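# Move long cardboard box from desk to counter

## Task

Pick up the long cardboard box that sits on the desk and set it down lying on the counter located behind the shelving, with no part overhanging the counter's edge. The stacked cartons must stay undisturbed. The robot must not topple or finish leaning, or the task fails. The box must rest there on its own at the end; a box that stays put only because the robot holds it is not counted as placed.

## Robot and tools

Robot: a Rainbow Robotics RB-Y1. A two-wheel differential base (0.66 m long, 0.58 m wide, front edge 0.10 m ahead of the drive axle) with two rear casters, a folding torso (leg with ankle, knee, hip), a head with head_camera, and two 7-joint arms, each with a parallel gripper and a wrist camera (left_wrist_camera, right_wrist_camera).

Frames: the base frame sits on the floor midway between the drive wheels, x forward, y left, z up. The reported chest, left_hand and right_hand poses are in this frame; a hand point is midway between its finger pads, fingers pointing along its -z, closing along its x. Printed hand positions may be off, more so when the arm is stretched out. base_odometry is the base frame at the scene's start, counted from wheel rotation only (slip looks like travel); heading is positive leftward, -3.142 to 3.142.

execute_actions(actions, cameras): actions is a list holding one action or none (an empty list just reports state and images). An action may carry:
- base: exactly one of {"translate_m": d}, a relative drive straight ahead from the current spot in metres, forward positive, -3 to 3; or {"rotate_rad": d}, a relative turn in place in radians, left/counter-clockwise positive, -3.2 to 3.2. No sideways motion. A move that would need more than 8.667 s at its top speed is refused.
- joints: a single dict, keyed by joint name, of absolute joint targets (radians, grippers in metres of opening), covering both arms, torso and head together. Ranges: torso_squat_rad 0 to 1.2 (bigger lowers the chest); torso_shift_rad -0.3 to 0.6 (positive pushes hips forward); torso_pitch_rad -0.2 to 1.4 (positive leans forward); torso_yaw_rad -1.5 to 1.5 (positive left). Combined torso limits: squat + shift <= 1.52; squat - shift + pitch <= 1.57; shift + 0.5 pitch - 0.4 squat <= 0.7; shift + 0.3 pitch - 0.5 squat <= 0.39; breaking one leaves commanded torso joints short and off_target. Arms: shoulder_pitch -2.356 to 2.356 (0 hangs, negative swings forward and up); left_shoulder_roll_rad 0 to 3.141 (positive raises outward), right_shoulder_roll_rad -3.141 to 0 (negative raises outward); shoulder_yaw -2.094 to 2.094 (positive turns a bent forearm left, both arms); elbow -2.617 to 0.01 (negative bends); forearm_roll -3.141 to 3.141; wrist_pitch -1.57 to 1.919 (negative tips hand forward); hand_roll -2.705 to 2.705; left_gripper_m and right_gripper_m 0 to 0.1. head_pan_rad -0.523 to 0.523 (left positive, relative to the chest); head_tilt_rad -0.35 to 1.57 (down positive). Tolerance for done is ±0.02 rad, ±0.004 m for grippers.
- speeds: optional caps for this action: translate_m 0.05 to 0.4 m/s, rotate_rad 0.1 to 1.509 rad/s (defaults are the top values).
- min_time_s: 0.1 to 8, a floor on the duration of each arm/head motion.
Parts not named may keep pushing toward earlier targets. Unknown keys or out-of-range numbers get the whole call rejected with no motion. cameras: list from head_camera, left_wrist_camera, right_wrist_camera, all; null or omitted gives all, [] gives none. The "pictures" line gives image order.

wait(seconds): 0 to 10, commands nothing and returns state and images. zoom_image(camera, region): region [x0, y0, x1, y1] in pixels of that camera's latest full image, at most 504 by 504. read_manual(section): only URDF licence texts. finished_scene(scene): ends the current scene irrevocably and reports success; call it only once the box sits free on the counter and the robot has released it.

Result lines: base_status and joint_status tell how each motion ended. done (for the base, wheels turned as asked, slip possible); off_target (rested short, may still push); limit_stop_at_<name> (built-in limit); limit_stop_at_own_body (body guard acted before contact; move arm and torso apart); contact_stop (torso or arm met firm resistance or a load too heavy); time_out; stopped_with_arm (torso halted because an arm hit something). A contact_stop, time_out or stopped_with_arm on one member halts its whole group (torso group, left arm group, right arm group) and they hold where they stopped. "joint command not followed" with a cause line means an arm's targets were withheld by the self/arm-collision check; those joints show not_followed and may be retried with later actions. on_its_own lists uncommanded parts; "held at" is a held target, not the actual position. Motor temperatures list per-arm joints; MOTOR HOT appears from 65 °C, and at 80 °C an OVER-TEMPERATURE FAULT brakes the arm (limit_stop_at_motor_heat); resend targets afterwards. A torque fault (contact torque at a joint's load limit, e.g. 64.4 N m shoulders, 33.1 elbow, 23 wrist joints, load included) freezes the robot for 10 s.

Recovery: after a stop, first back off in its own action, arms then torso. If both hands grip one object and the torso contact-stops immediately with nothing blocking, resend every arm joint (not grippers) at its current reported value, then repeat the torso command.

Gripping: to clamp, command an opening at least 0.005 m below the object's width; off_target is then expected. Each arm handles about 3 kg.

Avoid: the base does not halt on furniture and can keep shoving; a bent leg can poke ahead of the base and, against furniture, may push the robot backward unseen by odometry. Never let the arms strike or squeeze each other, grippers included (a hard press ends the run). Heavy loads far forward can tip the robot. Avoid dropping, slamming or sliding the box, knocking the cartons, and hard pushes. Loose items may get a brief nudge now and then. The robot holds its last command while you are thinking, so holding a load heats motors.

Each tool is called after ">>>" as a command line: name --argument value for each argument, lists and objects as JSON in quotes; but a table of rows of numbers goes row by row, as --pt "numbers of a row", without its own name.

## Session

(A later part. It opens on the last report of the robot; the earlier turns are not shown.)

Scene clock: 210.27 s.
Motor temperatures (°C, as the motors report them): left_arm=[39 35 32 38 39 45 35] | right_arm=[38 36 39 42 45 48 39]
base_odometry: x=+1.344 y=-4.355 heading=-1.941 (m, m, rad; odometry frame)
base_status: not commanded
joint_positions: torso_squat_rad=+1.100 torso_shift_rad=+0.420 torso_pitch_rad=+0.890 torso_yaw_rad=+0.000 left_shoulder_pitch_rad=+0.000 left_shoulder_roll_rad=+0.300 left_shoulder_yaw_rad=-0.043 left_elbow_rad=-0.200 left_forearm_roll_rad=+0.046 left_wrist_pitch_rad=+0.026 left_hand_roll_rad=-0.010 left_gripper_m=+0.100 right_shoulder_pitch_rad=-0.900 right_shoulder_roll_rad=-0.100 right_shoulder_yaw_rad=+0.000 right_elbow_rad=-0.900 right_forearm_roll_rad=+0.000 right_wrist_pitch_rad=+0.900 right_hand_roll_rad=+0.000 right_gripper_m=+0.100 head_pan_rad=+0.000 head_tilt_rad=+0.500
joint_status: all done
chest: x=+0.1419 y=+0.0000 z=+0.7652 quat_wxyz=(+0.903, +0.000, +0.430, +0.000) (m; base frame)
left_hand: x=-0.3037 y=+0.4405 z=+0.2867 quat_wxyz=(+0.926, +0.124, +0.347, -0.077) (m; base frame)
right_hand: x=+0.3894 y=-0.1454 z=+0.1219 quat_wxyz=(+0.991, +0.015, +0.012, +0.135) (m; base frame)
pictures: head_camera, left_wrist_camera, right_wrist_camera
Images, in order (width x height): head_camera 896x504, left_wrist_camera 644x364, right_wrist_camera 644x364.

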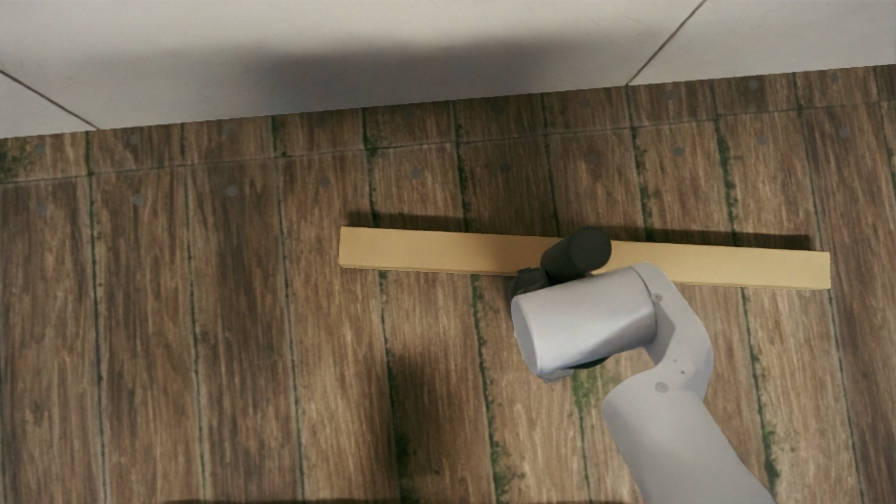

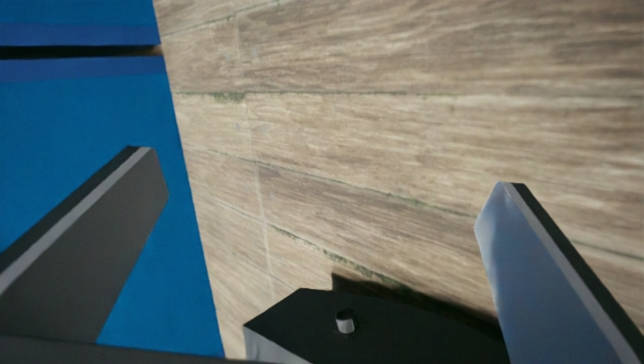

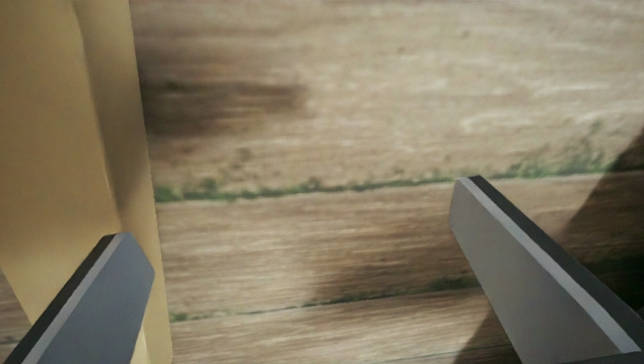

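>>> execute_actions --actions '[{"base":{"translate_m":0.045},"joints":{"right_hand_roll_rad":-0.3,"right_shoulder_roll_rad":-0.16}}]'

Scene clock: 211.53 s.
Motor temperatures (°C, as the motors report them): left_arm=[39 35 32 38 39 45 35] | right_arm=[38 36 39 42 45 48 39]
base_odometry: x=+1.328 y=-4.397 heading=-1.941 (m, m, rad; odometry frame)
base_status: done
joint_positions: torso_squat_rad=+1.100 torso_shift_rad=+0.420 torso_pitch_rad=+0.890 torso_yaw_rad=+0.000 left_shoulder_pitch_rad=+0.000 left_shoulder_roll_rad=+0.300 left_shoulder_yaw_rad=-0.043 left_elbow_rad=-0.200 left_forearm_roll_rad=+0.046 left_wrist_pitch_rad=+0.026 left_hand_roll_rad=-0.010 left_gripper_m=+0.100 right_shoulder_pitch_rad=-0.900 right_shoulder_roll_rad=-0.160 right_shoulder_yaw_rad=+0.000 right_elbow_rad=-0.900 right_forearm_roll_rad=+0.000 right_wrist_pitch_rad=+0.900 right_hand_roll_rad=-0.300 right_gripper_m=+0.100 head_pan_rad=+0.000 head_tilt_rad=+0.500
joint_status: all done
chest: x=+0.1419 y=+0.0000 z=+0.7652 quat_wxyz=(+0.903, +0.000, +0.430, +0.000) (m; base frame)
left_hand: x=-0.3037 y=+0.4406 z=+0.2868 quat_wxyz=(+0.926, +0.124, +0.347, -0.077) (m; base frame)
right_hand: x=+0.4007 y=-0.1854 z=+0.1219 quat_wxyz=(+1.000, -0.016, +0.005, -0.014) (m; base frame)
pictures: head_camera, left_wrist_camera, right_wrist_camera
Images, in order (width x height): head_camera 896x504, left_wrist_camera 644x364, right_wrist_camera 644x364.

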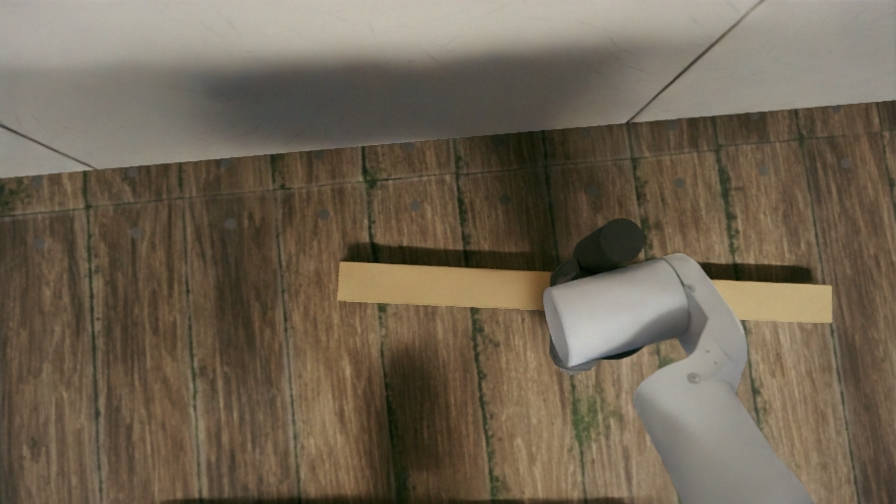

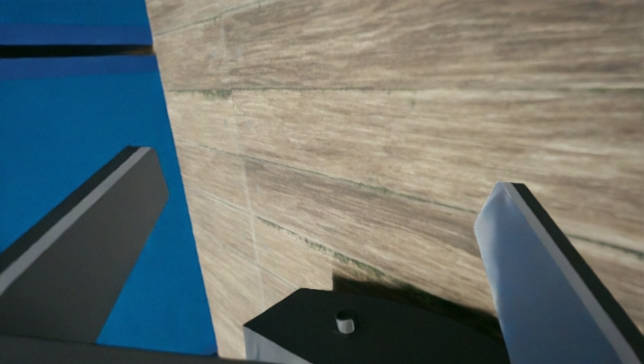

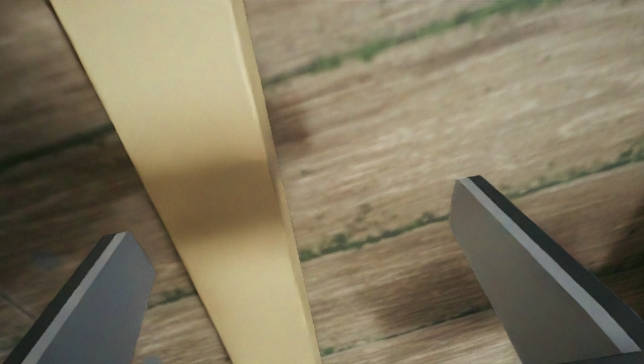

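>>> execute_actions --actions '[{"base":{"translate_m":0.065},"speeds":{"translate_m":0.05},"joints":{"right_hand_roll_rad":-0.1,"right_shoulder_pitch_rad":-0.9,"right_elbow_rad":-0.65,"right_wrist_pitch_rad":0.66},"min_time_s":1.5}]'

Scene clock: 213.53 s.
Motor temperatures (°C, as the motors report them): left_arm=[39 35 32 38 39 45 35] | right_arm=[38 36 39 42 45 48 39]
base_odometry: x=+1.304 y=-4.457 heading=-1.941 (m, m, rad; odometry frame)
base_status: done
joint_positions: torso_squat_rad=+1.100 torso_shift_rad=+0.419 torso_pitch_rad=+0.889 torso_yaw_rad=+0.000 left_shoulder_pitch_rad=+0.000 left_shoulder_roll_rad=+0.300 left_shoulder_yaw_rad=-0.043 left_elbow_rad=-0.200 left_forearm_roll_rad=+0.046 left_wrist_pitch_rad=+0.026 left_hand_roll_rad=-0.010 left_gripper_m=+0.100 right_shoulder_pitch_rad=-0.903 right_shoulder_roll_rad=-0.162 right_shoulder_yaw_rad=+0.000 right_elbow_rad=-0.653 right_forearm_roll_rad=+0.000 right_wrist_pitch_rad=+0.659 right_hand_roll_rad=-0.100 right_gripper_m=+0.100 head_pan_rad=+0.000 head_tilt_rad=+0.500
joint_status: all done
chest: x=+0.1414 y=+0.0001 z=+0.7656 quat_wxyz=(+0.903, +0.000, +0.430, +0.000) (m; base frame)
left_hand: x=-0.3035 y=+0.4405 z=+0.2864 quat_wxyz=(+0.927, +0.123, +0.347, -0.077) (m; base frame)
right_hand: x=+0.3530 y=-0.2015 z=+0.0853 quat_wxyz=(+0.996, -0.017, +0.008, +0.086) (m; base frame)
pictures: head_camera, left_wrist_camera, right_wrist_camera
Images, in order (width x height): head_camera 896x504, left_wrist_camera 644x364, right_wrist_camera 644x364.

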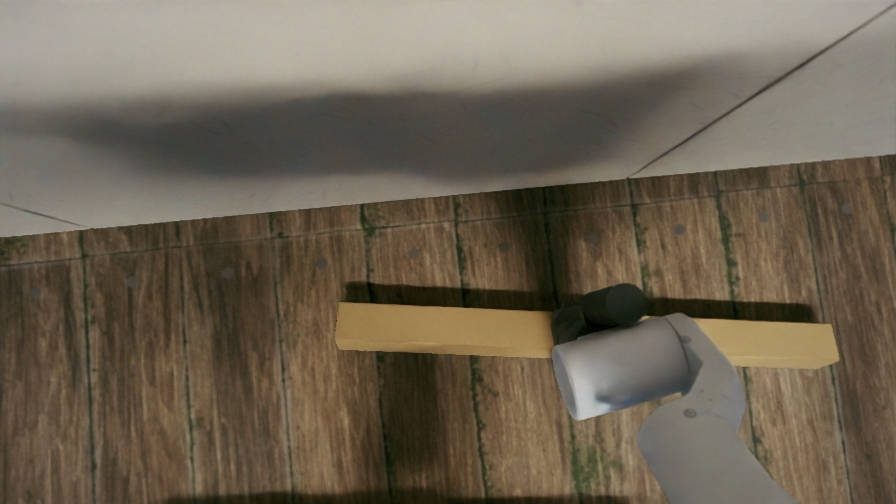

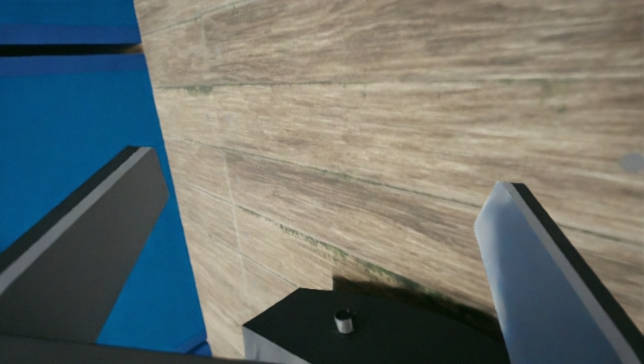

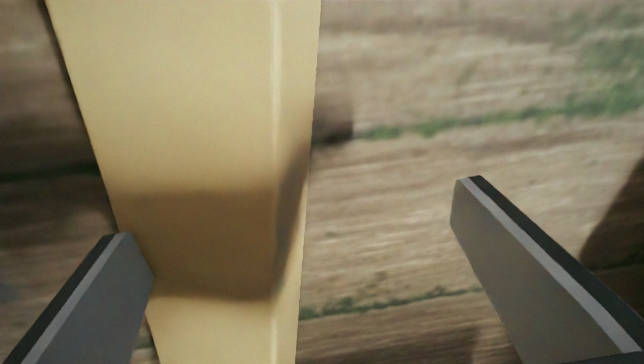

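>>> execute_actions --actions '[{"base":{"translate_m":0.025},"speeds":{"translate_m":0.05}}]' --cameras '[]'

>>> execute_actions --actions '[{"base":{"translate_m":0.05},"speeds":{"translate_m":0.05},"joints":{"right_shoulder_pitch_rad":-0.96,"right_elbow_rad":-0.28,"right_wrist_pitch_rad":0.35},"min_time_s":1.5}]'

Scene clock: 214.57 s.
Motor temperatures (°C, as the motors report them): left_arm=[39 35 32 38 39 45 35] | right_arm=[38 36 39 42 45 48 39]
base_odometry: x=+1.295 y=-4.481 heading=-1.941 (m, m, rad; odometry frame)
base_status: done
joint_positions: torso_squat_rad=+1.100 torso_shift_rad=+0.420 torso_pitch_rad=+0.890 torso_yaw_rad=+0.000 left_shoulder_pitch_rad=+0.000 left_shoulder_roll_rad=+0.300 left_shoulder_yaw_rad=-0.043 left_elbow_rad=-0.200 left_forearm_roll_rad=+0.046 left_wrist_pitch_rad=+0.026 left_hand_roll_rad=-0.010 left_gripper_m=+0.100 right_shoulder_pitch_rad=-0.900 right_shoulder_roll_rad=-0.160 right_shoulder_yaw_rad=+0.000 right_elbow_rad=-0.650 right_forearm_roll_rad=+0.000 right_wrist_pitch_rad=+0.660 right_hand_roll_rad=-0.100 right_gripper_m=+0.100 head_pan_rad=+0.000 head_tilt_rad=+0.500
joint_status: not commanded
chest: x=+0.1418 y=+0.0001 z=+0.7653 quat_wxyz=(+0.903, +0.000, +0.430, +0.000) (m; base frame)
left_hand: x=-0.3038 y=+0.4406 z=+0.2868 quat_wxyz=(+0.926, +0.124, +0.347, -0.077) (m; base frame)
right_hand: x=+0.3494 y=-0.2012 z=+0.0840 quat_wxyz=(+0.996, -0.017, +0.011, +0.085) (m; base frame)
pictures: none
No camera images: the call's "cameras" was empty. Leave "cameras" out to get every camera's image.

Scene clock: 216.03 s.
Motor temperatures (°C, as the motors report them): left_arm=[39 35 32 38 39 45 35] | right_arm=[38 36 39 42 45 48 39]
base_odometry: x=+1.277 y=-4.527 heading=-1.942 (m, m, rad; odometry frame)
base_status: done
joint_positions: torso_squat_rad=+1.100 torso_shift_rad=+0.419 torso_pitch_rad=+0.888 torso_yaw_rad=-0.001 left_shoulder_pitch_rad=+0.000 left_shoulder_roll_rad=+0.300 left_shoulder_yaw_rad=-0.043 left_elbow_rad=-0.200 left_forearm_roll_rad=+0.046 left_wrist_pitch_rad=+0.026 left_hand_roll_rad=-0.010 left_gripper_m=+0.100 right_shoulder_pitch_rad=-0.908 right_shoulder_roll_rad=-0.158 right_shoulder_yaw_rad=+0.000 right_elbow_rad=-0.600 right_forearm_roll_rad=-0.001 right_wrist_pitch_rad=+0.603 right_hand_roll_rad=-0.100 right_gripper_m=+0.100 head_pan_rad=+0.000 head_tilt_rad=+0.500
joint_status: right_shoulder_pitch_rad contact_stop_at_right_wrist_pitch_rad (moved -0.008 of -0.060); right_elbow_rad contact_stop_at_right_wrist_pitch_rad (moved +0.051 of +0.370); right_wrist_pitch_rad contact_stop (moved -0.057 of -0.310)
on_its_own: right_shoulder_pitch_rad is held at -0.911, not at your -0.960, since a contact_stop; right_elbow_rad is held at -0.602, not at your -0.280, since a contact_stop; right_wrist_pitch_rad is held at +0.599, not at your +0.350, since a contact_stop
chest: x=+0.1413 y=+0.0003 z=+0.7657 quat_wxyz=(+0.903, +0.000, +0.430, +0.000) (m; base frame)
left_hand: x=-0.3035 y=+0.4404 z=+0.2861 quat_wxyz=(+0.927, +0.123, +0.347, -0.078) (m; base frame)
right_hand: x=+0.3452 y=-0.2006 z=+0.0799 quat_wxyz=(+0.996, -0.014, +0.004, +0.086) (m; base frame)
pictures: head_camera, left_wrist_camera, right_wrist_camera
Images, in order (width x height): head_camera 896x504, left_wrist_camera 644x364, right_wrist_camera 644x364.

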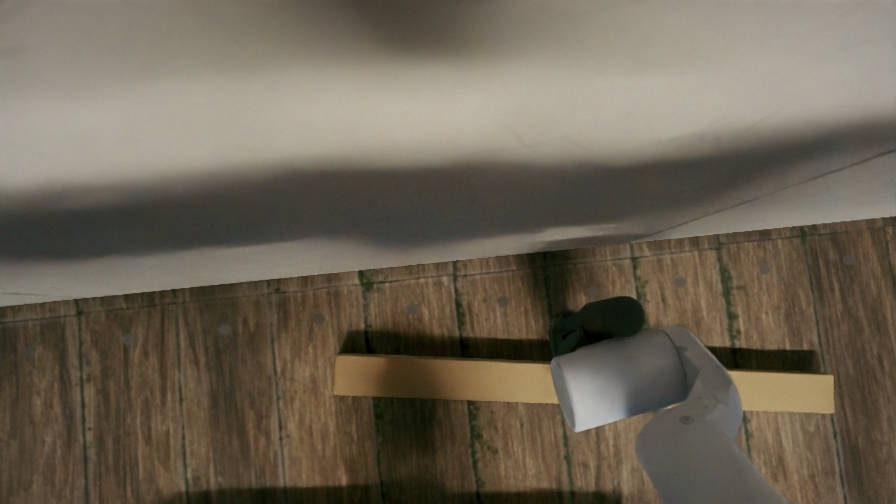

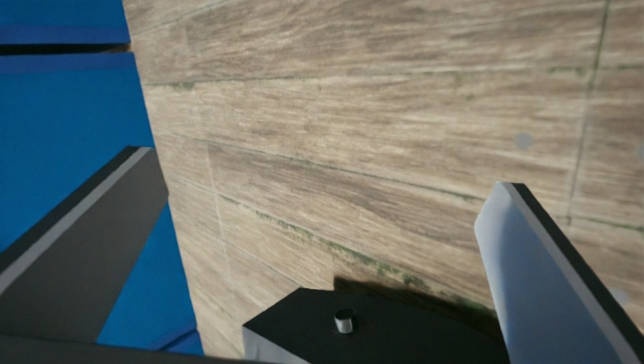

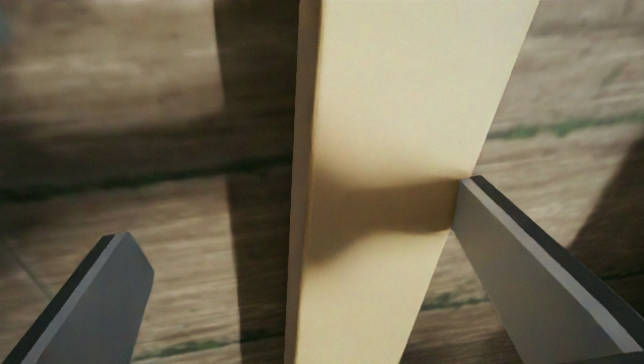

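>>> execute_actions --actions '[{"base":{"translate_m":-0.03},"speeds":{"translate_m":0.05},"joints":{"right_shoulder_pitch_rad":-0.9,"right_elbow_rad":-0.63,"right_wrist_pitch_rad":0.64}}]' --cameras '["right_wrist_camera"]'

>>> execute_actions --actions '[{"base":{"translate_m":0.035},"speeds":{"translate_m":0.05},"joints":{"right_shoulder_pitch_rad":-0.96,"right_elbow_rad":-0.3,"right_wrist_pitch_rad":0.37},"min_time_s":1.0}]'

Scene clock: 217.33 s.
Motor temperatures (°C, as the motors report them): left_arm=[39 35 32 38 39 45 35] | right_arm=[38 36 39 42 45 48 39]
base_odometry: x=+1.288 y=-4.499 heading=-1.942 (m, m, rad; odometry frame)
base_status: done
joint_positions: torso_squat_rad=+1.100 torso_shift_rad=+0.420 torso_pitch_rad=+0.890 torso_yaw_rad=+0.000 left_shoulder_pitch_rad=+0.000 left_shoulder_roll_rad=+0.300 left_shoulder_yaw_rad=-0.043 left_elbow_rad=-0.200 left_forearm_roll_rad=+0.046 left_wrist_pitch_rad=+0.026 left_hand_roll_rad=-0.010 left_gripper_m=+0.100 right_shoulder_pitch_rad=-0.900 right_shoulder_roll_rad=-0.159 right_shoulder_yaw_rad=+0.000 right_elbow_rad=-0.630 right_forearm_roll_rad=+0.000 right_wrist_pitch_rad=+0.640 right_hand_roll_rad=-0.100 right_gripper_m=+0.100 head_pan_rad=+0.000 head_tilt_rad=+0.500
joint_status: all done
chest: x=+0.1418 y=+0.0001 z=+0.7653 quat_wxyz=(+0.903, +0.000, +0.430, +0.000) (m; base frame)
left_hand: x=-0.3038 y=+0.4406 z=+0.2868 quat_wxyz=(+0.926, +0.124, +0.347, -0.077) (m; base frame)
right_hand: x=+0.3443 y=-0.2012 z=+0.0814 quat_wxyz=(+0.996, -0.016, +0.012, +0.085) (m; base frame)
pictures: right_wrist_camera
Images, in order (width x height): right_wrist_camera 644x364.

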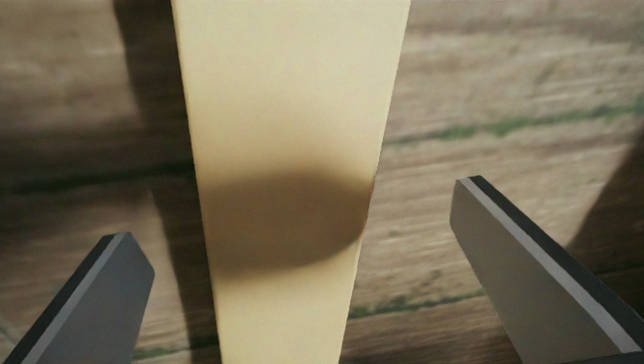

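Scene clock: 218.63 s.
Motor temperatures (°C, as the motors report them): left_arm=[39 35 32 38 39 45 35] | right_arm=[38 36 39 42 45 48 39]
base_odometry: x=+1.275 y=-4.532 heading=-1.942 (m, m, rad; odometry frame)
base_status: done
joint_positions: torso_squat_rad=+1.100 torso_shift_rad=+0.420 torso_pitch_rad=+0.890 torso_yaw_rad=+0.000 left_shoulder_pitch_rad=+0.000 left_shoulder_roll_rad=+0.300 left_shoulder_yaw_rad=-0.043 left_elbow_rad=-0.200 left_forearm_roll_rad=+0.046 left_wrist_pitch_rad=+0.026 left_hand_roll_rad=-0.010 left_gripper_m=+0.100 right_shoulder_pitch_rad=-0.960 right_shoulder_roll_rad=-0.159 right_shoulder_yaw_rad=+0.000 right_elbow_rad=-0.300 right_forearm_roll_rad=+0.000 right_wrist_pitch_rad=+0.370 right_hand_roll_rad=-0.100 right_gripper_m=+0.100 head_pan_rad=+0.000 head_tilt_rad=+0.500
joint_status: all done
chest: x=+0.1418 y=+0.0001 z=+0.7652 quat_wxyz=(+0.903, +0.000, +0.430, +0.000) (m; base frame)
left_hand: x=-0.3038 y=+0.4406 z=+0.2868 quat_wxyz=(+0.926, +0.124, +0.347, -0.077) (m; base frame)
right_hand: x=+0.2964 y=-0.2142 z=+0.0591 quat_wxyz=(+0.996, -0.016, +0.013, +0.091) (m; base frame)
pictures: head_camera, left_wrist_camera, right_wrist_camera
Images, in order (width x height): head_camera 896x504, left_wrist_camera 644x364, right_wrist_camera 644x364.

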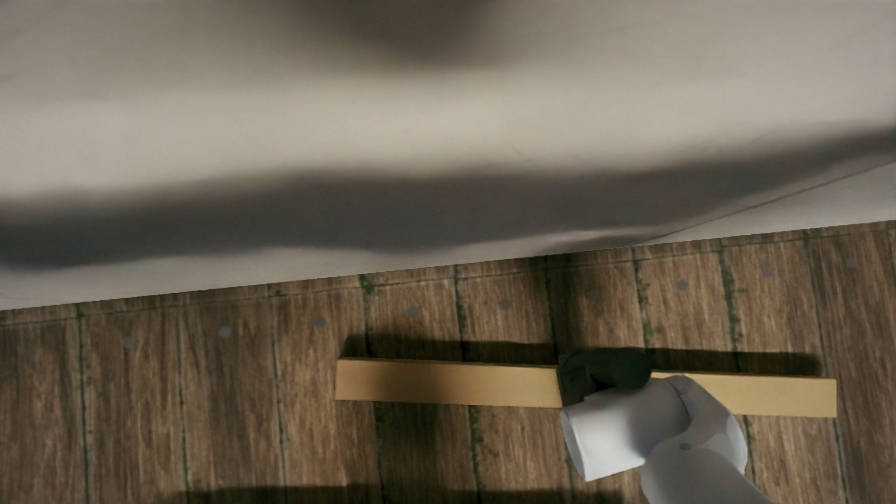

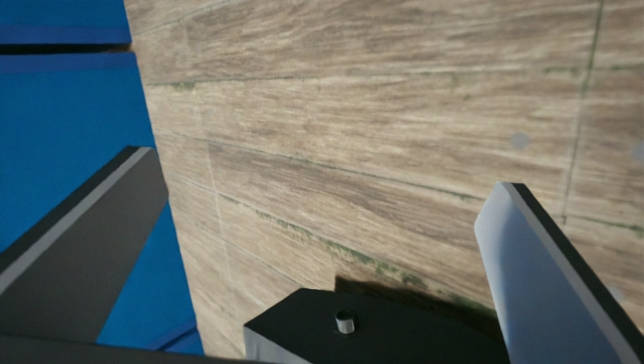

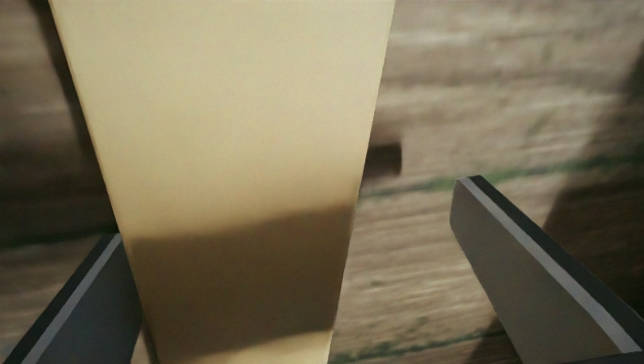

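Straddled. A little lower, close.

>>> execute_actions --actions '[{"base":{"translate_m":0.03},"speeds":{"translate_m":0.05},"joints":{"right_shoulder_pitch_rad":-0.98,"right_elbow_rad":-0.15,"right_wrist_pitch_rad":0.24},"min_time_s":0.8}]' --cameras '["right_wrist_camera"]'

>>> execute_actions --actions '[{"joints":{"right_gripper_m":0.03}}]' --cameras '["right_wrist_camera"]'

Scene clock: 219.80 s.
Motor temperatures (°C, as the motors report them): left_arm=[39 35 32 38 39 45 35] | right_arm=[38 36 39 42 45 48 39]
base_odometry: x=+1.264 y=-4.560 heading=-1.942 (m, m, rad; odometry frame)
base_status: done
joint_positions: torso_squat_rad=+1.100 torso_shift_rad=+0.420 torso_pitch_rad=+0.890 torso_yaw_rad=+0.000 left_shoulder_pitch_rad=+0.000 left_shoulder_roll_rad=+0.300 left_shoulder_yaw_rad=-0.043 left_elbow_rad=-0.200 left_forearm_roll_rad=+0.046 left_wrist_pitch_rad=+0.026 left_hand_roll_rad=-0.010 left_gripper_m=+0.100 right_shoulder_pitch_rad=-0.980 right_shoulder_roll_rad=-0.159 right_shoulder_yaw_rad=+0.000 right_elbow_rad=-0.150 right_forearm_roll_rad=+0.000 right_wrist_pitch_rad=+0.240 right_hand_roll_rad=-0.100 right_gripper_m=+0.100 head_pan_rad=+0.000 head_tilt_rad=+0.500
joint_status: all done
chest: x=+0.1419 y=+0.0001 z=+0.7652 quat_wxyz=(+0.903, +0.000, +0.430, +0.000) (m; base frame)
left_hand: x=-0.3038 y=+0.4406 z=+0.2868 quat_wxyz=(+0.926, +0.124, +0.347, -0.077) (m; base frame)
right_hand: x=+0.2697 y=-0.2220 z=+0.0549 quat_wxyz=(+0.995, -0.016, +0.013, +0.093) (m; base frame)
pictures: right_wrist_camera
Images, in order (width x height): right_wrist_camera 644x364.

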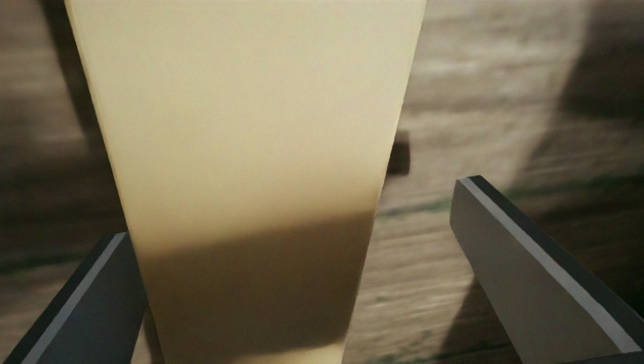

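Scene clock: 221.00 s.
Motor temperatures (°C, as the motors report them): left_arm=[39 35 32 38 39 45 35] | right_arm=[38 36 39 42 45 48 39]
base_odometry: x=+1.264 y=-4.560 heading=-1.942 (m, m, rad; odometry frame)
base_status: not commanded
joint_positions: torso_squat_rad=+1.100 torso_shift_rad=+0.420 torso_pitch_rad=+0.890 torso_yaw_rad=+0.000 left_shoulder_pitch_rad=+0.000 left_shoulder_roll_rad=+0.300 left_shoulder_yaw_rad=-0.043 left_elbow_rad=-0.200 left_forearm_roll_rad=+0.046 left_wrist_pitch_rad=+0.026 left_hand_roll_rad=-0.010 left_gripper_m=+0.100 right_shoulder_pitch_rad=-0.980 right_shoulder_roll_rad=-0.159 right_shoulder_yaw_rad=+0.000 right_elbow_rad=-0.150 right_forearm_roll_rad=+0.000 right_wrist_pitch_rad=+0.240 right_hand_roll_rad=-0.100 right_gripper_m=+0.055 head_pan_rad=+0.000 head_tilt_rad=+0.500
joint_status: right_gripper_m off_target (ended at +0.055, target +0.030)
chest: x=+0.1419 y=+0.0001 z=+0.7652 quat_wxyz=(+0.903, +0.000, +0.430, +0.000) (m; base frame)
left_hand: x=-0.3038 y=+0.4406 z=+0.2868 quat_wxyz=(+0.926, +0.124, +0.347, -0.077) (m; base frame)
right_hand: x=+0.2697 y=-0.2220 z=+0.0549 quat_wxyz=(+0.995, -0.016, +0.013, +0.093) (m; base frame)
pictures: right_wrist_camera
Images, in order (width x height): right_wrist_camera 644x364.

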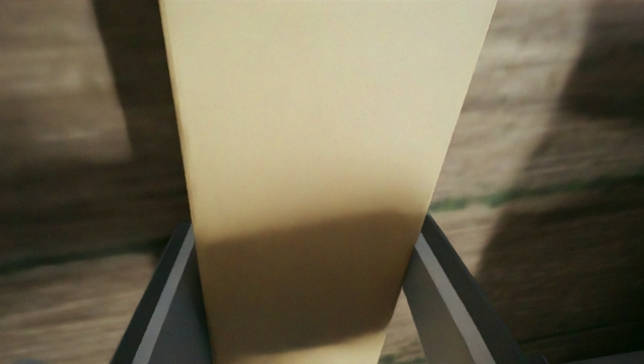

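>>> execute_actions --actions '[{"base":{"translate_m":-0.15},"joints":{"right_elbow_rad":-0.8,"right_wrist_pitch_rad":0.89},"min_time_s":1.5}]' --cameras '[]'

>>> execute_actions --actions '[{"joints":{"torso_squat_rad":0.1,"torso_shift_rad":0.0,"torso_pitch_rad":0.2,"right_shoulder_pitch_rad":-0.9,"right_elbow_rad":-1.2,"right_wrist_pitch_rad":1.9,"left_shoulder_roll_rad":0.1,"head_tilt_rad":0.5},"min_time_s":3.5}]'

Scene clock: 222.93 s.
Motor temperatures (°C, as the motors report them): left_arm=[39 35 32 38 39 45 35] | right_arm=[37 36 39 42 45 48 39]
base_odometry: x=+1.319 y=-4.420 heading=-1.941 (m, m, rad; odometry frame)
base_status: done
joint_positions: torso_squat_rad=+1.100 torso_shift_rad=+0.420 torso_pitch_rad=+0.890 torso_yaw_rad=+0.000 left_shoulder_pitch_rad=+0.000 left_shoulder_roll_rad=+0.300 left_shoulder_yaw_rad=-0.043 left_elbow_rad=-0.200 left_forearm_roll_rad=+0.046 left_wrist_pitch_rad=+0.026 left_hand_roll_rad=-0.010 left_gripper_m=+0.100 right_shoulder_pitch_rad=-0.980 right_shoulder_roll_rad=-0.159 right_shoulder_yaw_rad=+0.000 right_elbow_rad=-0.800 right_forearm_roll_rad=+0.000 right_wrist_pitch_rad=+0.890 right_hand_roll_rad=-0.100 right_gripper_m=+0.055 head_pan_rad=+0.000 head_tilt_rad=+0.500
joint_status: all done
chest: x=+0.1418 y=+0.0001 z=+0.7653 quat_wxyz=(+0.903, +0.000, +0.430, +0.000) (m; base frame)
left_hand: x=-0.3039 y=+0.4406 z=+0.2869 quat_wxyz=(+0.926, +0.124, +0.347, -0.077) (m; base frame)
right_hand: x=+0.4139 y=-0.1777 z=+0.1210 quat_wxyz=(+0.995, -0.016, +0.013, +0.093) (m; base frame)
pictures: none
No camera images: the call's "cameras" was empty. Leave "cameras" out to get every camera's image.

Scene clock: 227.37 s.
Motor temperatures (°C, as the motors report them): left_arm=[39 35 32 38 39 45 35] | right_arm=[37 36 39 42 45 48 39]
base_odometry: x=+1.319 y=-4.420 heading=-1.941 (m, m, rad; odometry frame)
base_status: not commanded
joint_positions: torso_squat_rad=+0.100 torso_shift_rad=+0.000 torso_pitch_rad=+0.200 torso_yaw_rad=+0.000 left_shoulder_pitch_rad=+0.000 left_shoulder_roll_rad=+0.100 left_shoulder_yaw_rad=-0.043 left_elbow_rad=-0.200 left_forearm_roll_rad=+0.046 left_wrist_pitch_rad=+0.026 left_hand_roll_rad=-0.010 left_gripper_m=+0.100 right_shoulder_pitch_rad=-0.900 right_shoulder_roll_rad=-0.159 right_shoulder_yaw_rad=+0.000 right_elbow_rad=-1.200 right_forearm_roll_rad=+0.000 right_wrist_pitch_rad=+1.900 right_hand_roll_rad=-0.100 right_gripper_m=+0.055 head_pan_rad=+0.000 head_tilt_rad=+0.500
joint_status: all done
chest: x=-0.1666 y=+0.0002 z=+1.2803 quat_wxyz=(+0.995, +0.000, +0.100, +0.000) (m; base frame)
left_hand: x=-0.2118 y=+0.2923 z=+0.5989 quat_wxyz=(+0.999, +0.045, +0.013, -0.013) (m; base frame)
right_hand: x=+0.2924 y=-0.2080 z=+0.9778 quat_wxyz=(+0.994, -0.098, +0.008, +0.045) (m; base frame)
pictures: head_camera, left_wrist_camera, right_wrist_camera
Images, in order (width x height): head_camera 896x504, left_wrist_camera 644x364, right_wrist_camera 644x364.

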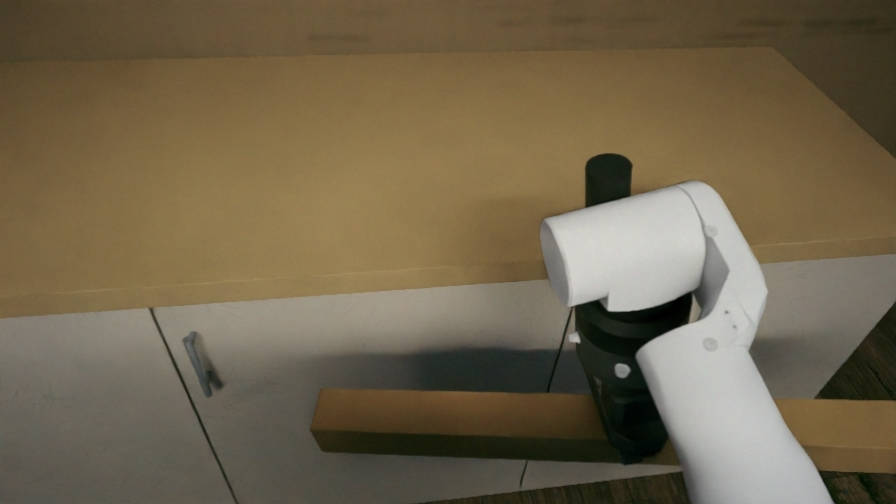

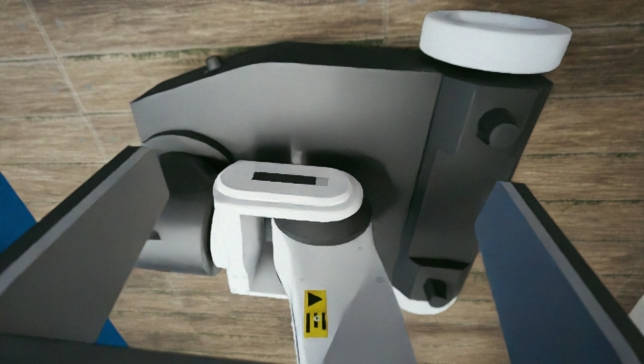

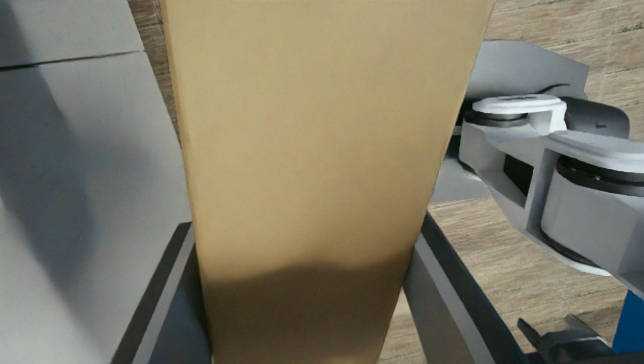

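>>> execute_actions --actions '[{"joints":{"torso_pitch_rad":0.25,"right_shoulder_pitch_rad":-1.72,"right_shoulder_roll_rad":-0.3,"right_elbow_rad":-0.3,"right_forearm_roll_rad":-0.2,"right_wrist_pitch_rad":1.9,"head_tilt_rad":0.35},"min_time_s":2.5}]'

Scene clock: 230.30 s.
Motor temperatures (°C, as the motors report them): left_arm=[39 35 32 38 39 45 35] | right_arm=[37 36 39 42 45 48 39]
base_odometry: x=+1.319 y=-4.420 heading=-1.941 (m, m, rad; odometry frame)
base_status: not commanded
joint_positions: torso_squat_rad=+0.100 torso_shift_rad=+0.000 torso_pitch_rad=+0.250 torso_yaw_rad=+0.000 left_shoulder_pitch_rad=+0.000 left_shoulder_roll_rad=+0.100 left_shoulder_yaw_rad=-0.043 left_elbow_rad=-0.200 left_forearm_roll_rad=+0.046 left_wrist_pitch_rad=+0.026 left_hand_roll_rad=-0.010 left_gripper_m=+0.100 right_shoulder_pitch_rad=-1.720 right_shoulder_roll_rad=-0.300 right_shoulder_yaw_rad=+0.000 right_elbow_rad=-0.300 right_forearm_roll_rad=-0.200 right_wrist_pitch_rad=+1.900 right_hand_roll_rad=-0.100 right_gripper_m=+0.055 head_pan_rad=+0.000 head_tilt_rad=+0.350
joint_status: all done
chest: x=-0.1514 y=+0.0002 z=+1.2768 quat_wxyz=(+0.992, +0.000, +0.125, +0.000) (m; base frame)
left_hand: x=-0.2306 y=+0.2922 z=+0.5986 quat_wxyz=(+0.998, +0.045, +0.038, -0.014) (m; base frame)
right_hand: x=+0.3648 y=-0.1791 z=+1.1348 quat_wxyz=(+0.994, -0.078, +0.075, +0.031) (m; base frame)
pictures: head_camera, left_wrist_camera, right_wrist_camera
Images, in order (width x height): head_camera 896x504, left_wrist_camera 644x364, right_wrist_camera 644x364.

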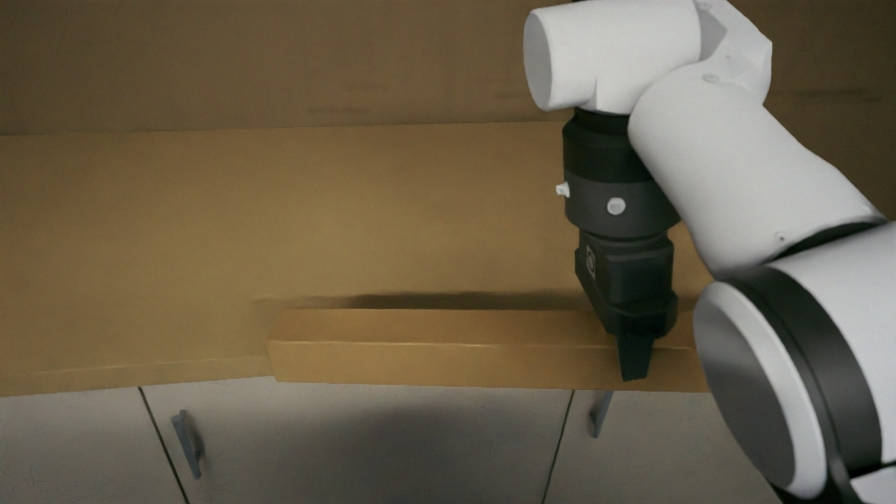

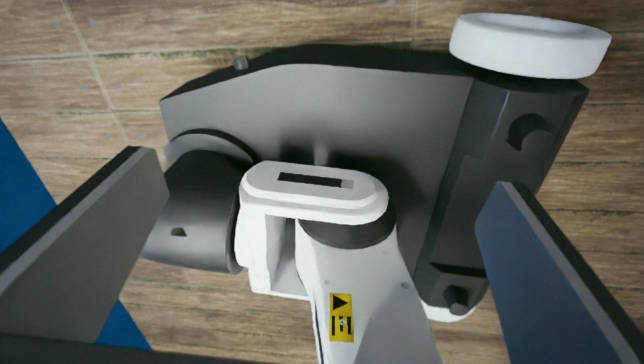

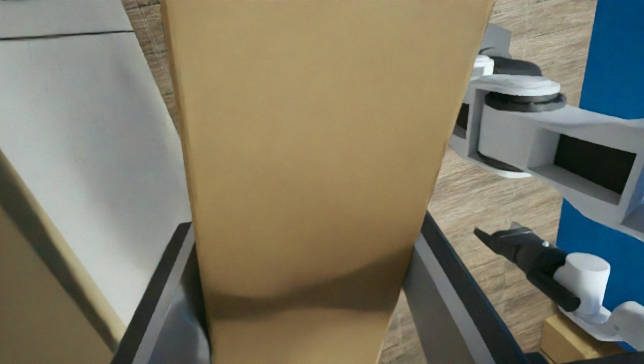

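>>> execute_actions --actions '[{"base":{"translate_m":0.42},"speeds":{"translate_m":0.2},"joints":{"right_forearm_roll_rad":-0.35,"right_wrist_pitch_rad":1.75,"right_hand_roll_rad":-0.15,"head_tilt_rad":0.6}}]'

Scene clock: 233.53 s.
Motor temperatures (°C, as the motors report them): left_arm=[39 35 32 38 39 45 35] | right_arm=[38 36 39 42 45 48 39]
base_odometry: x=+1.167 y=-4.811 heading=-1.941 (m, m, rad; odometry frame)
base_status: done
joint_positions: torso_squat_rad=+0.100 torso_shift_rad=+0.000 torso_pitch_rad=+0.250 torso_yaw_rad=+0.000 left_shoulder_pitch_rad=+0.000 left_shoulder_roll_rad=+0.100 left_shoulder_yaw_rad=-0.043 left_elbow_rad=-0.200 left_forearm_roll_rad=+0.046 left_wrist_pitch_rad=+0.026 left_hand_roll_rad=-0.010 left_gripper_m=+0.100 right_shoulder_pitch_rad=-1.720 right_shoulder_roll_rad=-0.300 right_shoulder_yaw_rad=+0.000 right_elbow_rad=-0.300 right_forearm_roll_rad=-0.350 right_wrist_pitch_rad=+1.750 right_hand_roll_rad=-0.150 right_gripper_m=+0.055 head_pan_rad=+0.000 head_tilt_rad=+0.600
joint_status: all done
chest: x=-0.1514 y=+0.0002 z=+1.2768 quat_wxyz=(+0.992, +0.000, +0.125, +0.000) (m; base frame)
left_hand: x=-0.2304 y=+0.2921 z=+0.5986 quat_wxyz=(+0.998, +0.045, +0.038, -0.014) (m; base frame)
right_hand: x=+0.3925 y=-0.1402 z=+1.1295 quat_wxyz=(+1.000, +0.005, +0.012, +0.024) (m; base frame)
pictures: head_camera, left_wrist_camera, right_wrist_camera
Images, in order (width x height): head_camera 896x504, left_wrist_camera 644x364, right_wrist_camera 644x364.

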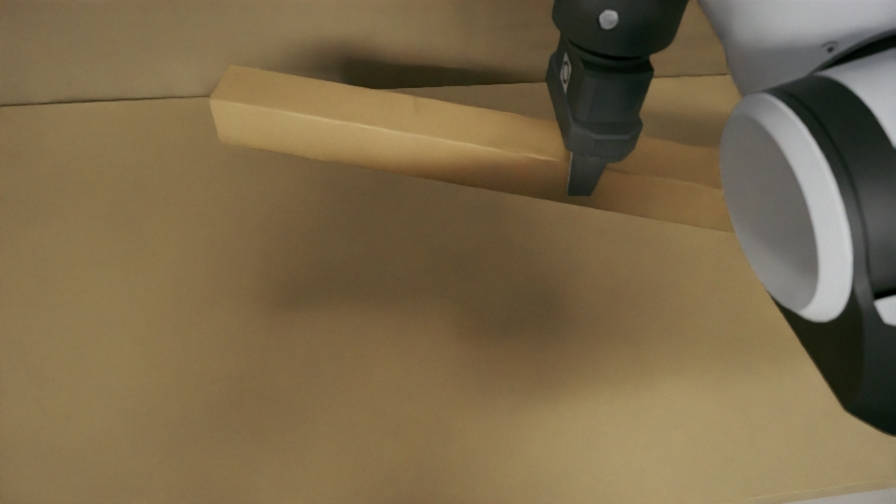

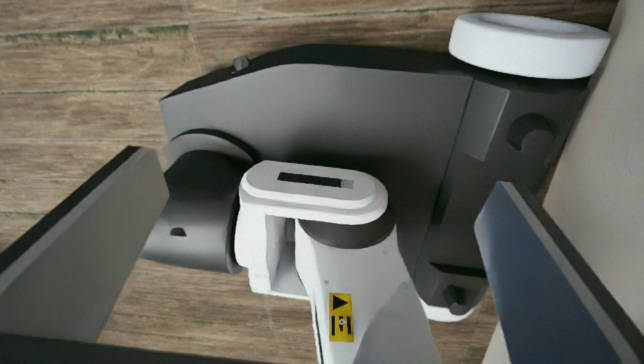

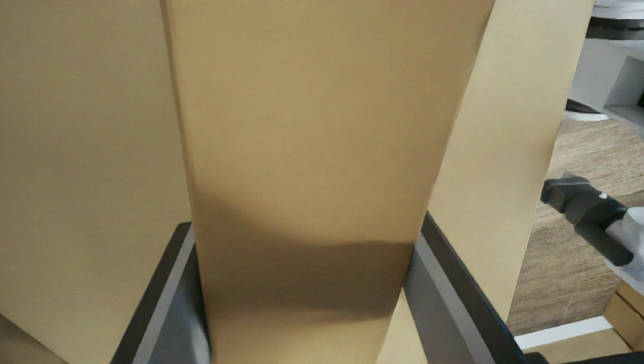

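>>> execute_actions --actions '[{"joints":{"right_shoulder_pitch_rad":-1.45,"right_elbow_rad":-0.55},"min_time_s":2}]' --cameras '["head_camera","right_wrist_camera"]'

Scene clock: 235.90 s.
Motor temperatures (°C, as the motors report them): left_arm=[39 35 32 38 39 45 35] | right_arm=[38 36 39 42 45 48 39]
base_odometry: x=+1.167 y=-4.811 heading=-1.941 (m, m, rad; odometry frame)
base_status: not commanded
joint_positions: torso_squat_rad=+0.100 torso_shift_rad=+0.000 torso_pitch_rad=+0.250 torso_yaw_rad=+0.000 left_shoulder_pitch_rad=+0.000 left_shoulder_roll_rad=+0.100 left_shoulder_yaw_rad=-0.043 left_elbow_rad=-0.200 left_forearm_roll_rad=+0.046 left_wrist_pitch_rad=+0.026 left_hand_roll_rad=-0.010 left_gripper_m=+0.100 right_shoulder_pitch_rad=-1.450 right_shoulder_roll_rad=-0.300 right_shoulder_yaw_rad=+0.000 right_elbow_rad=-0.550 right_forearm_roll_rad=-0.350 right_wrist_pitch_rad=+1.750 right_hand_roll_rad=-0.150 right_gripper_m=+0.055 head_pan_rad=+0.000 head_tilt_rad=+0.600
joint_status: all done
chest: x=-0.1514 y=+0.0002 z=+1.2768 quat_wxyz=(+0.992, +0.000, +0.125, +0.000) (m; base frame)
left_hand: x=-0.2305 y=+0.2921 z=+0.5986 quat_wxyz=(+0.998, +0.045, +0.038, -0.014) (m; base frame)
right_hand: x=+0.3806 y=-0.1656 z=+1.0556 quat_wxyz=(+1.000, +0.010, +0.021, +0.020) (m; base frame)
pictures: head_camera, right_wrist_camera
Images, in order (width x height): head_camera 896x504, right_wrist_camera 644x364.

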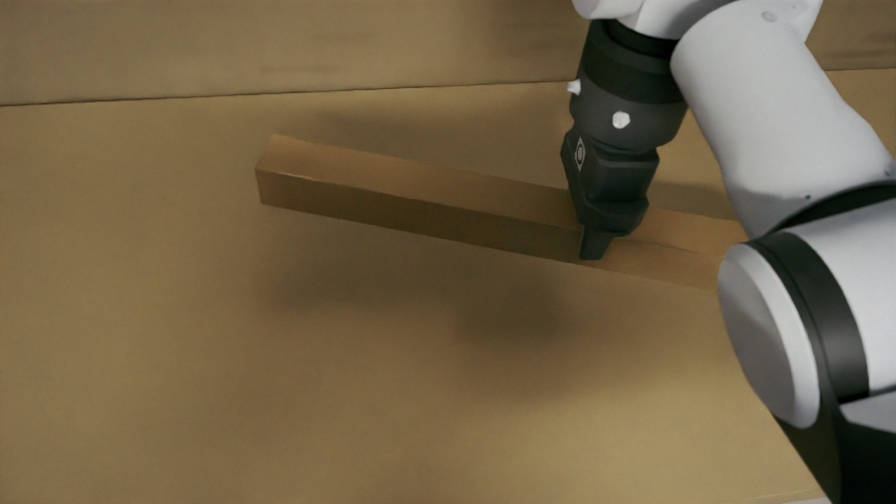

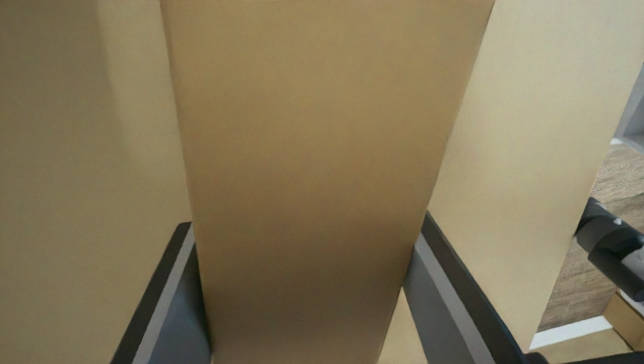

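>>> execute_actions --actions '[{"joints":{"right_shoulder_pitch_rad":-1.28,"right_elbow_rad":-0.7,"right_forearm_roll_rad":-0.2},"min_time_s":2}]' --cameras '["head_camera","right_wrist_camera"]'

Scene clock: 238.30 s.
Motor temperatures (°C, as the motors report them): left_arm=[39 35 32 38 39 45 35] | right_arm=[38 36 39 42 45 48 39]
base_odometry: x=+1.167 y=-4.811 heading=-1.941 (m, m, rad; odometry frame)
base_status: not commanded
joint_positions: torso_squat_rad=+0.100 torso_shift_rad=+0.000 torso_pitch_rad=+0.250 torso_yaw_rad=+0.000 left_shoulder_pitch_rad=+0.000 left_shoulder_roll_rad=+0.100 left_shoulder_yaw_rad=-0.043 left_elbow_rad=-0.200 left_forearm_roll_rad=+0.046 left_wrist_pitch_rad=+0.026 left_hand_roll_rad=-0.010 left_gripper_m=+0.100 right_shoulder_pitch_rad=-1.280 right_shoulder_roll_rad=-0.300 right_shoulder_yaw_rad=+0.000 right_elbow_rad=-0.700 right_forearm_roll_rad=-0.200 right_wrist_pitch_rad=+1.750 right_hand_roll_rad=-0.150 right_gripper_m=+0.055 head_pan_rad=+0.000 head_tilt_rad=+0.600
joint_status: all done
chest: x=-0.1514 y=+0.0002 z=+1.2768 quat_wxyz=(+0.992, +0.000, +0.125, +0.000) (m; base frame)
left_hand: x=-0.2305 y=+0.2921 z=+0.5986 quat_wxyz=(+0.998, +0.045, +0.038, -0.014) (m; base frame)
right_hand: x=+0.3674 y=-0.2164 z=+1.0111 quat_wxyz=(+0.998, -0.060, +0.018, +0.003) (m; base frame)
pictures: head_camera, right_wrist_camera
Images, in order (width x height): head_camera 896x504, right_wrist_camera 644x364.

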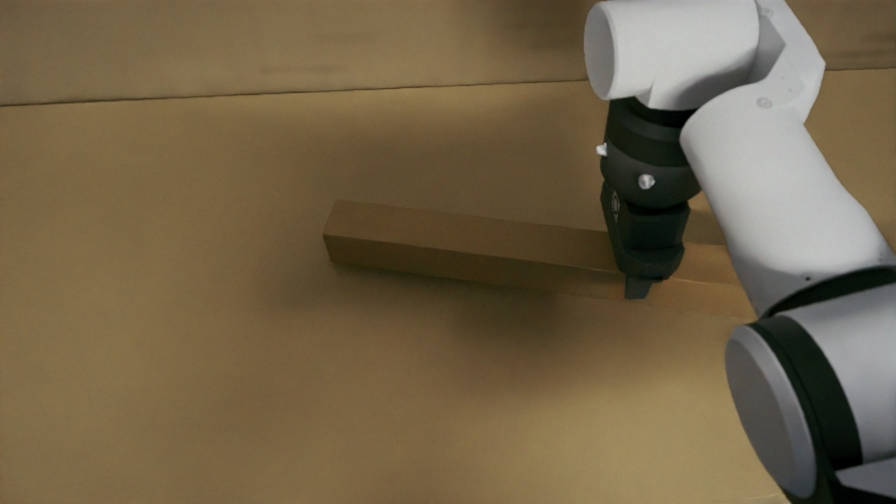

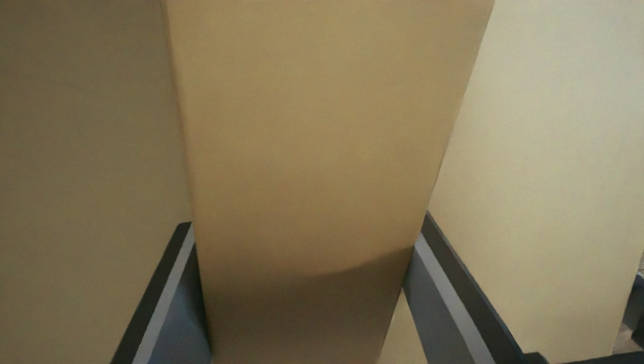

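>>> execute_actions --actions '[{"joints":{"right_shoulder_pitch_rad":-1.17,"right_elbow_rad":-0.8},"min_time_s":1.5}]' --cameras '["head_camera"]'

Scene clock: 240.17 s.
Motor temperatures (°C, as the motors report them): left_arm=[39 35 32 38 39 45 35] | right_arm=[38 36 39 42 45 48 39]
base_odometry: x=+1.167 y=-4.811 heading=-1.941 (m, m, rad; odometry frame)
base_status: not commanded
joint_positions: torso_squat_rad=+0.100 torso_shift_rad=+0.000 torso_pitch_rad=+0.250 torso_yaw_rad=+0.000 left_shoulder_pitch_rad=+0.000 left_shoulder_roll_rad=+0.100 left_shoulder_yaw_rad=-0.043 left_elbow_rad=-0.200 left_forearm_roll_rad=+0.046 left_wrist_pitch_rad=+0.026 left_hand_roll_rad=-0.010 left_gripper_m=+0.100 right_shoulder_pitch_rad=-1.171 right_shoulder_roll_rad=-0.300 right_shoulder_yaw_rad=+0.000 right_elbow_rad=-0.800 right_forearm_roll_rad=-0.200 right_wrist_pitch_rad=+1.750 right_hand_roll_rad=-0.150 right_gripper_m=+0.055 head_pan_rad=+0.000 head_tilt_rad=+0.600
joint_status: all done
chest: x=-0.1514 y=+0.0002 z=+1.2768 quat_wxyz=(+0.992, +0.000, +0.125, +0.000) (m; base frame)
left_hand: x=-0.2305 y=+0.2921 z=+0.5986 quat_wxyz=(+0.998, +0.045, +0.038, -0.014) (m; base frame)
right_hand: x=+0.3518 y=-0.2272 z=+0.9837 quat_wxyz=(+0.998, -0.058, +0.023, +0.001) (m; base frame)
pictures: head_camera
Images, in order (width x height): head_camera 896x504.

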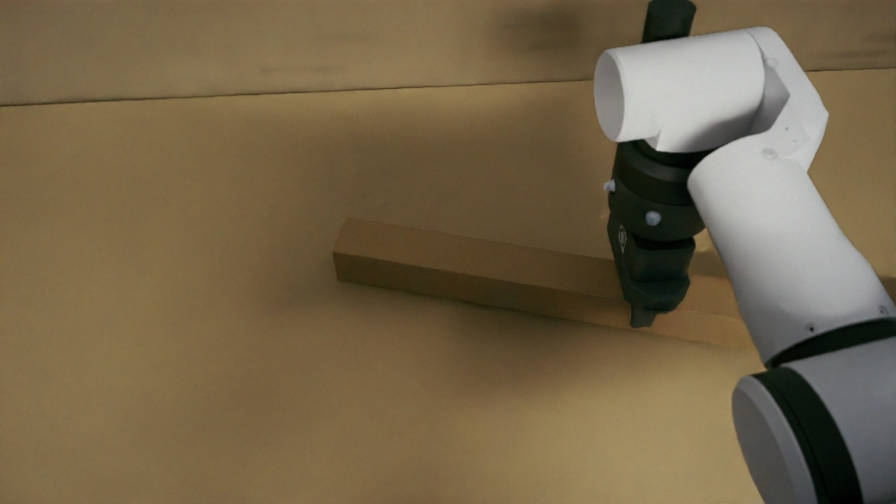

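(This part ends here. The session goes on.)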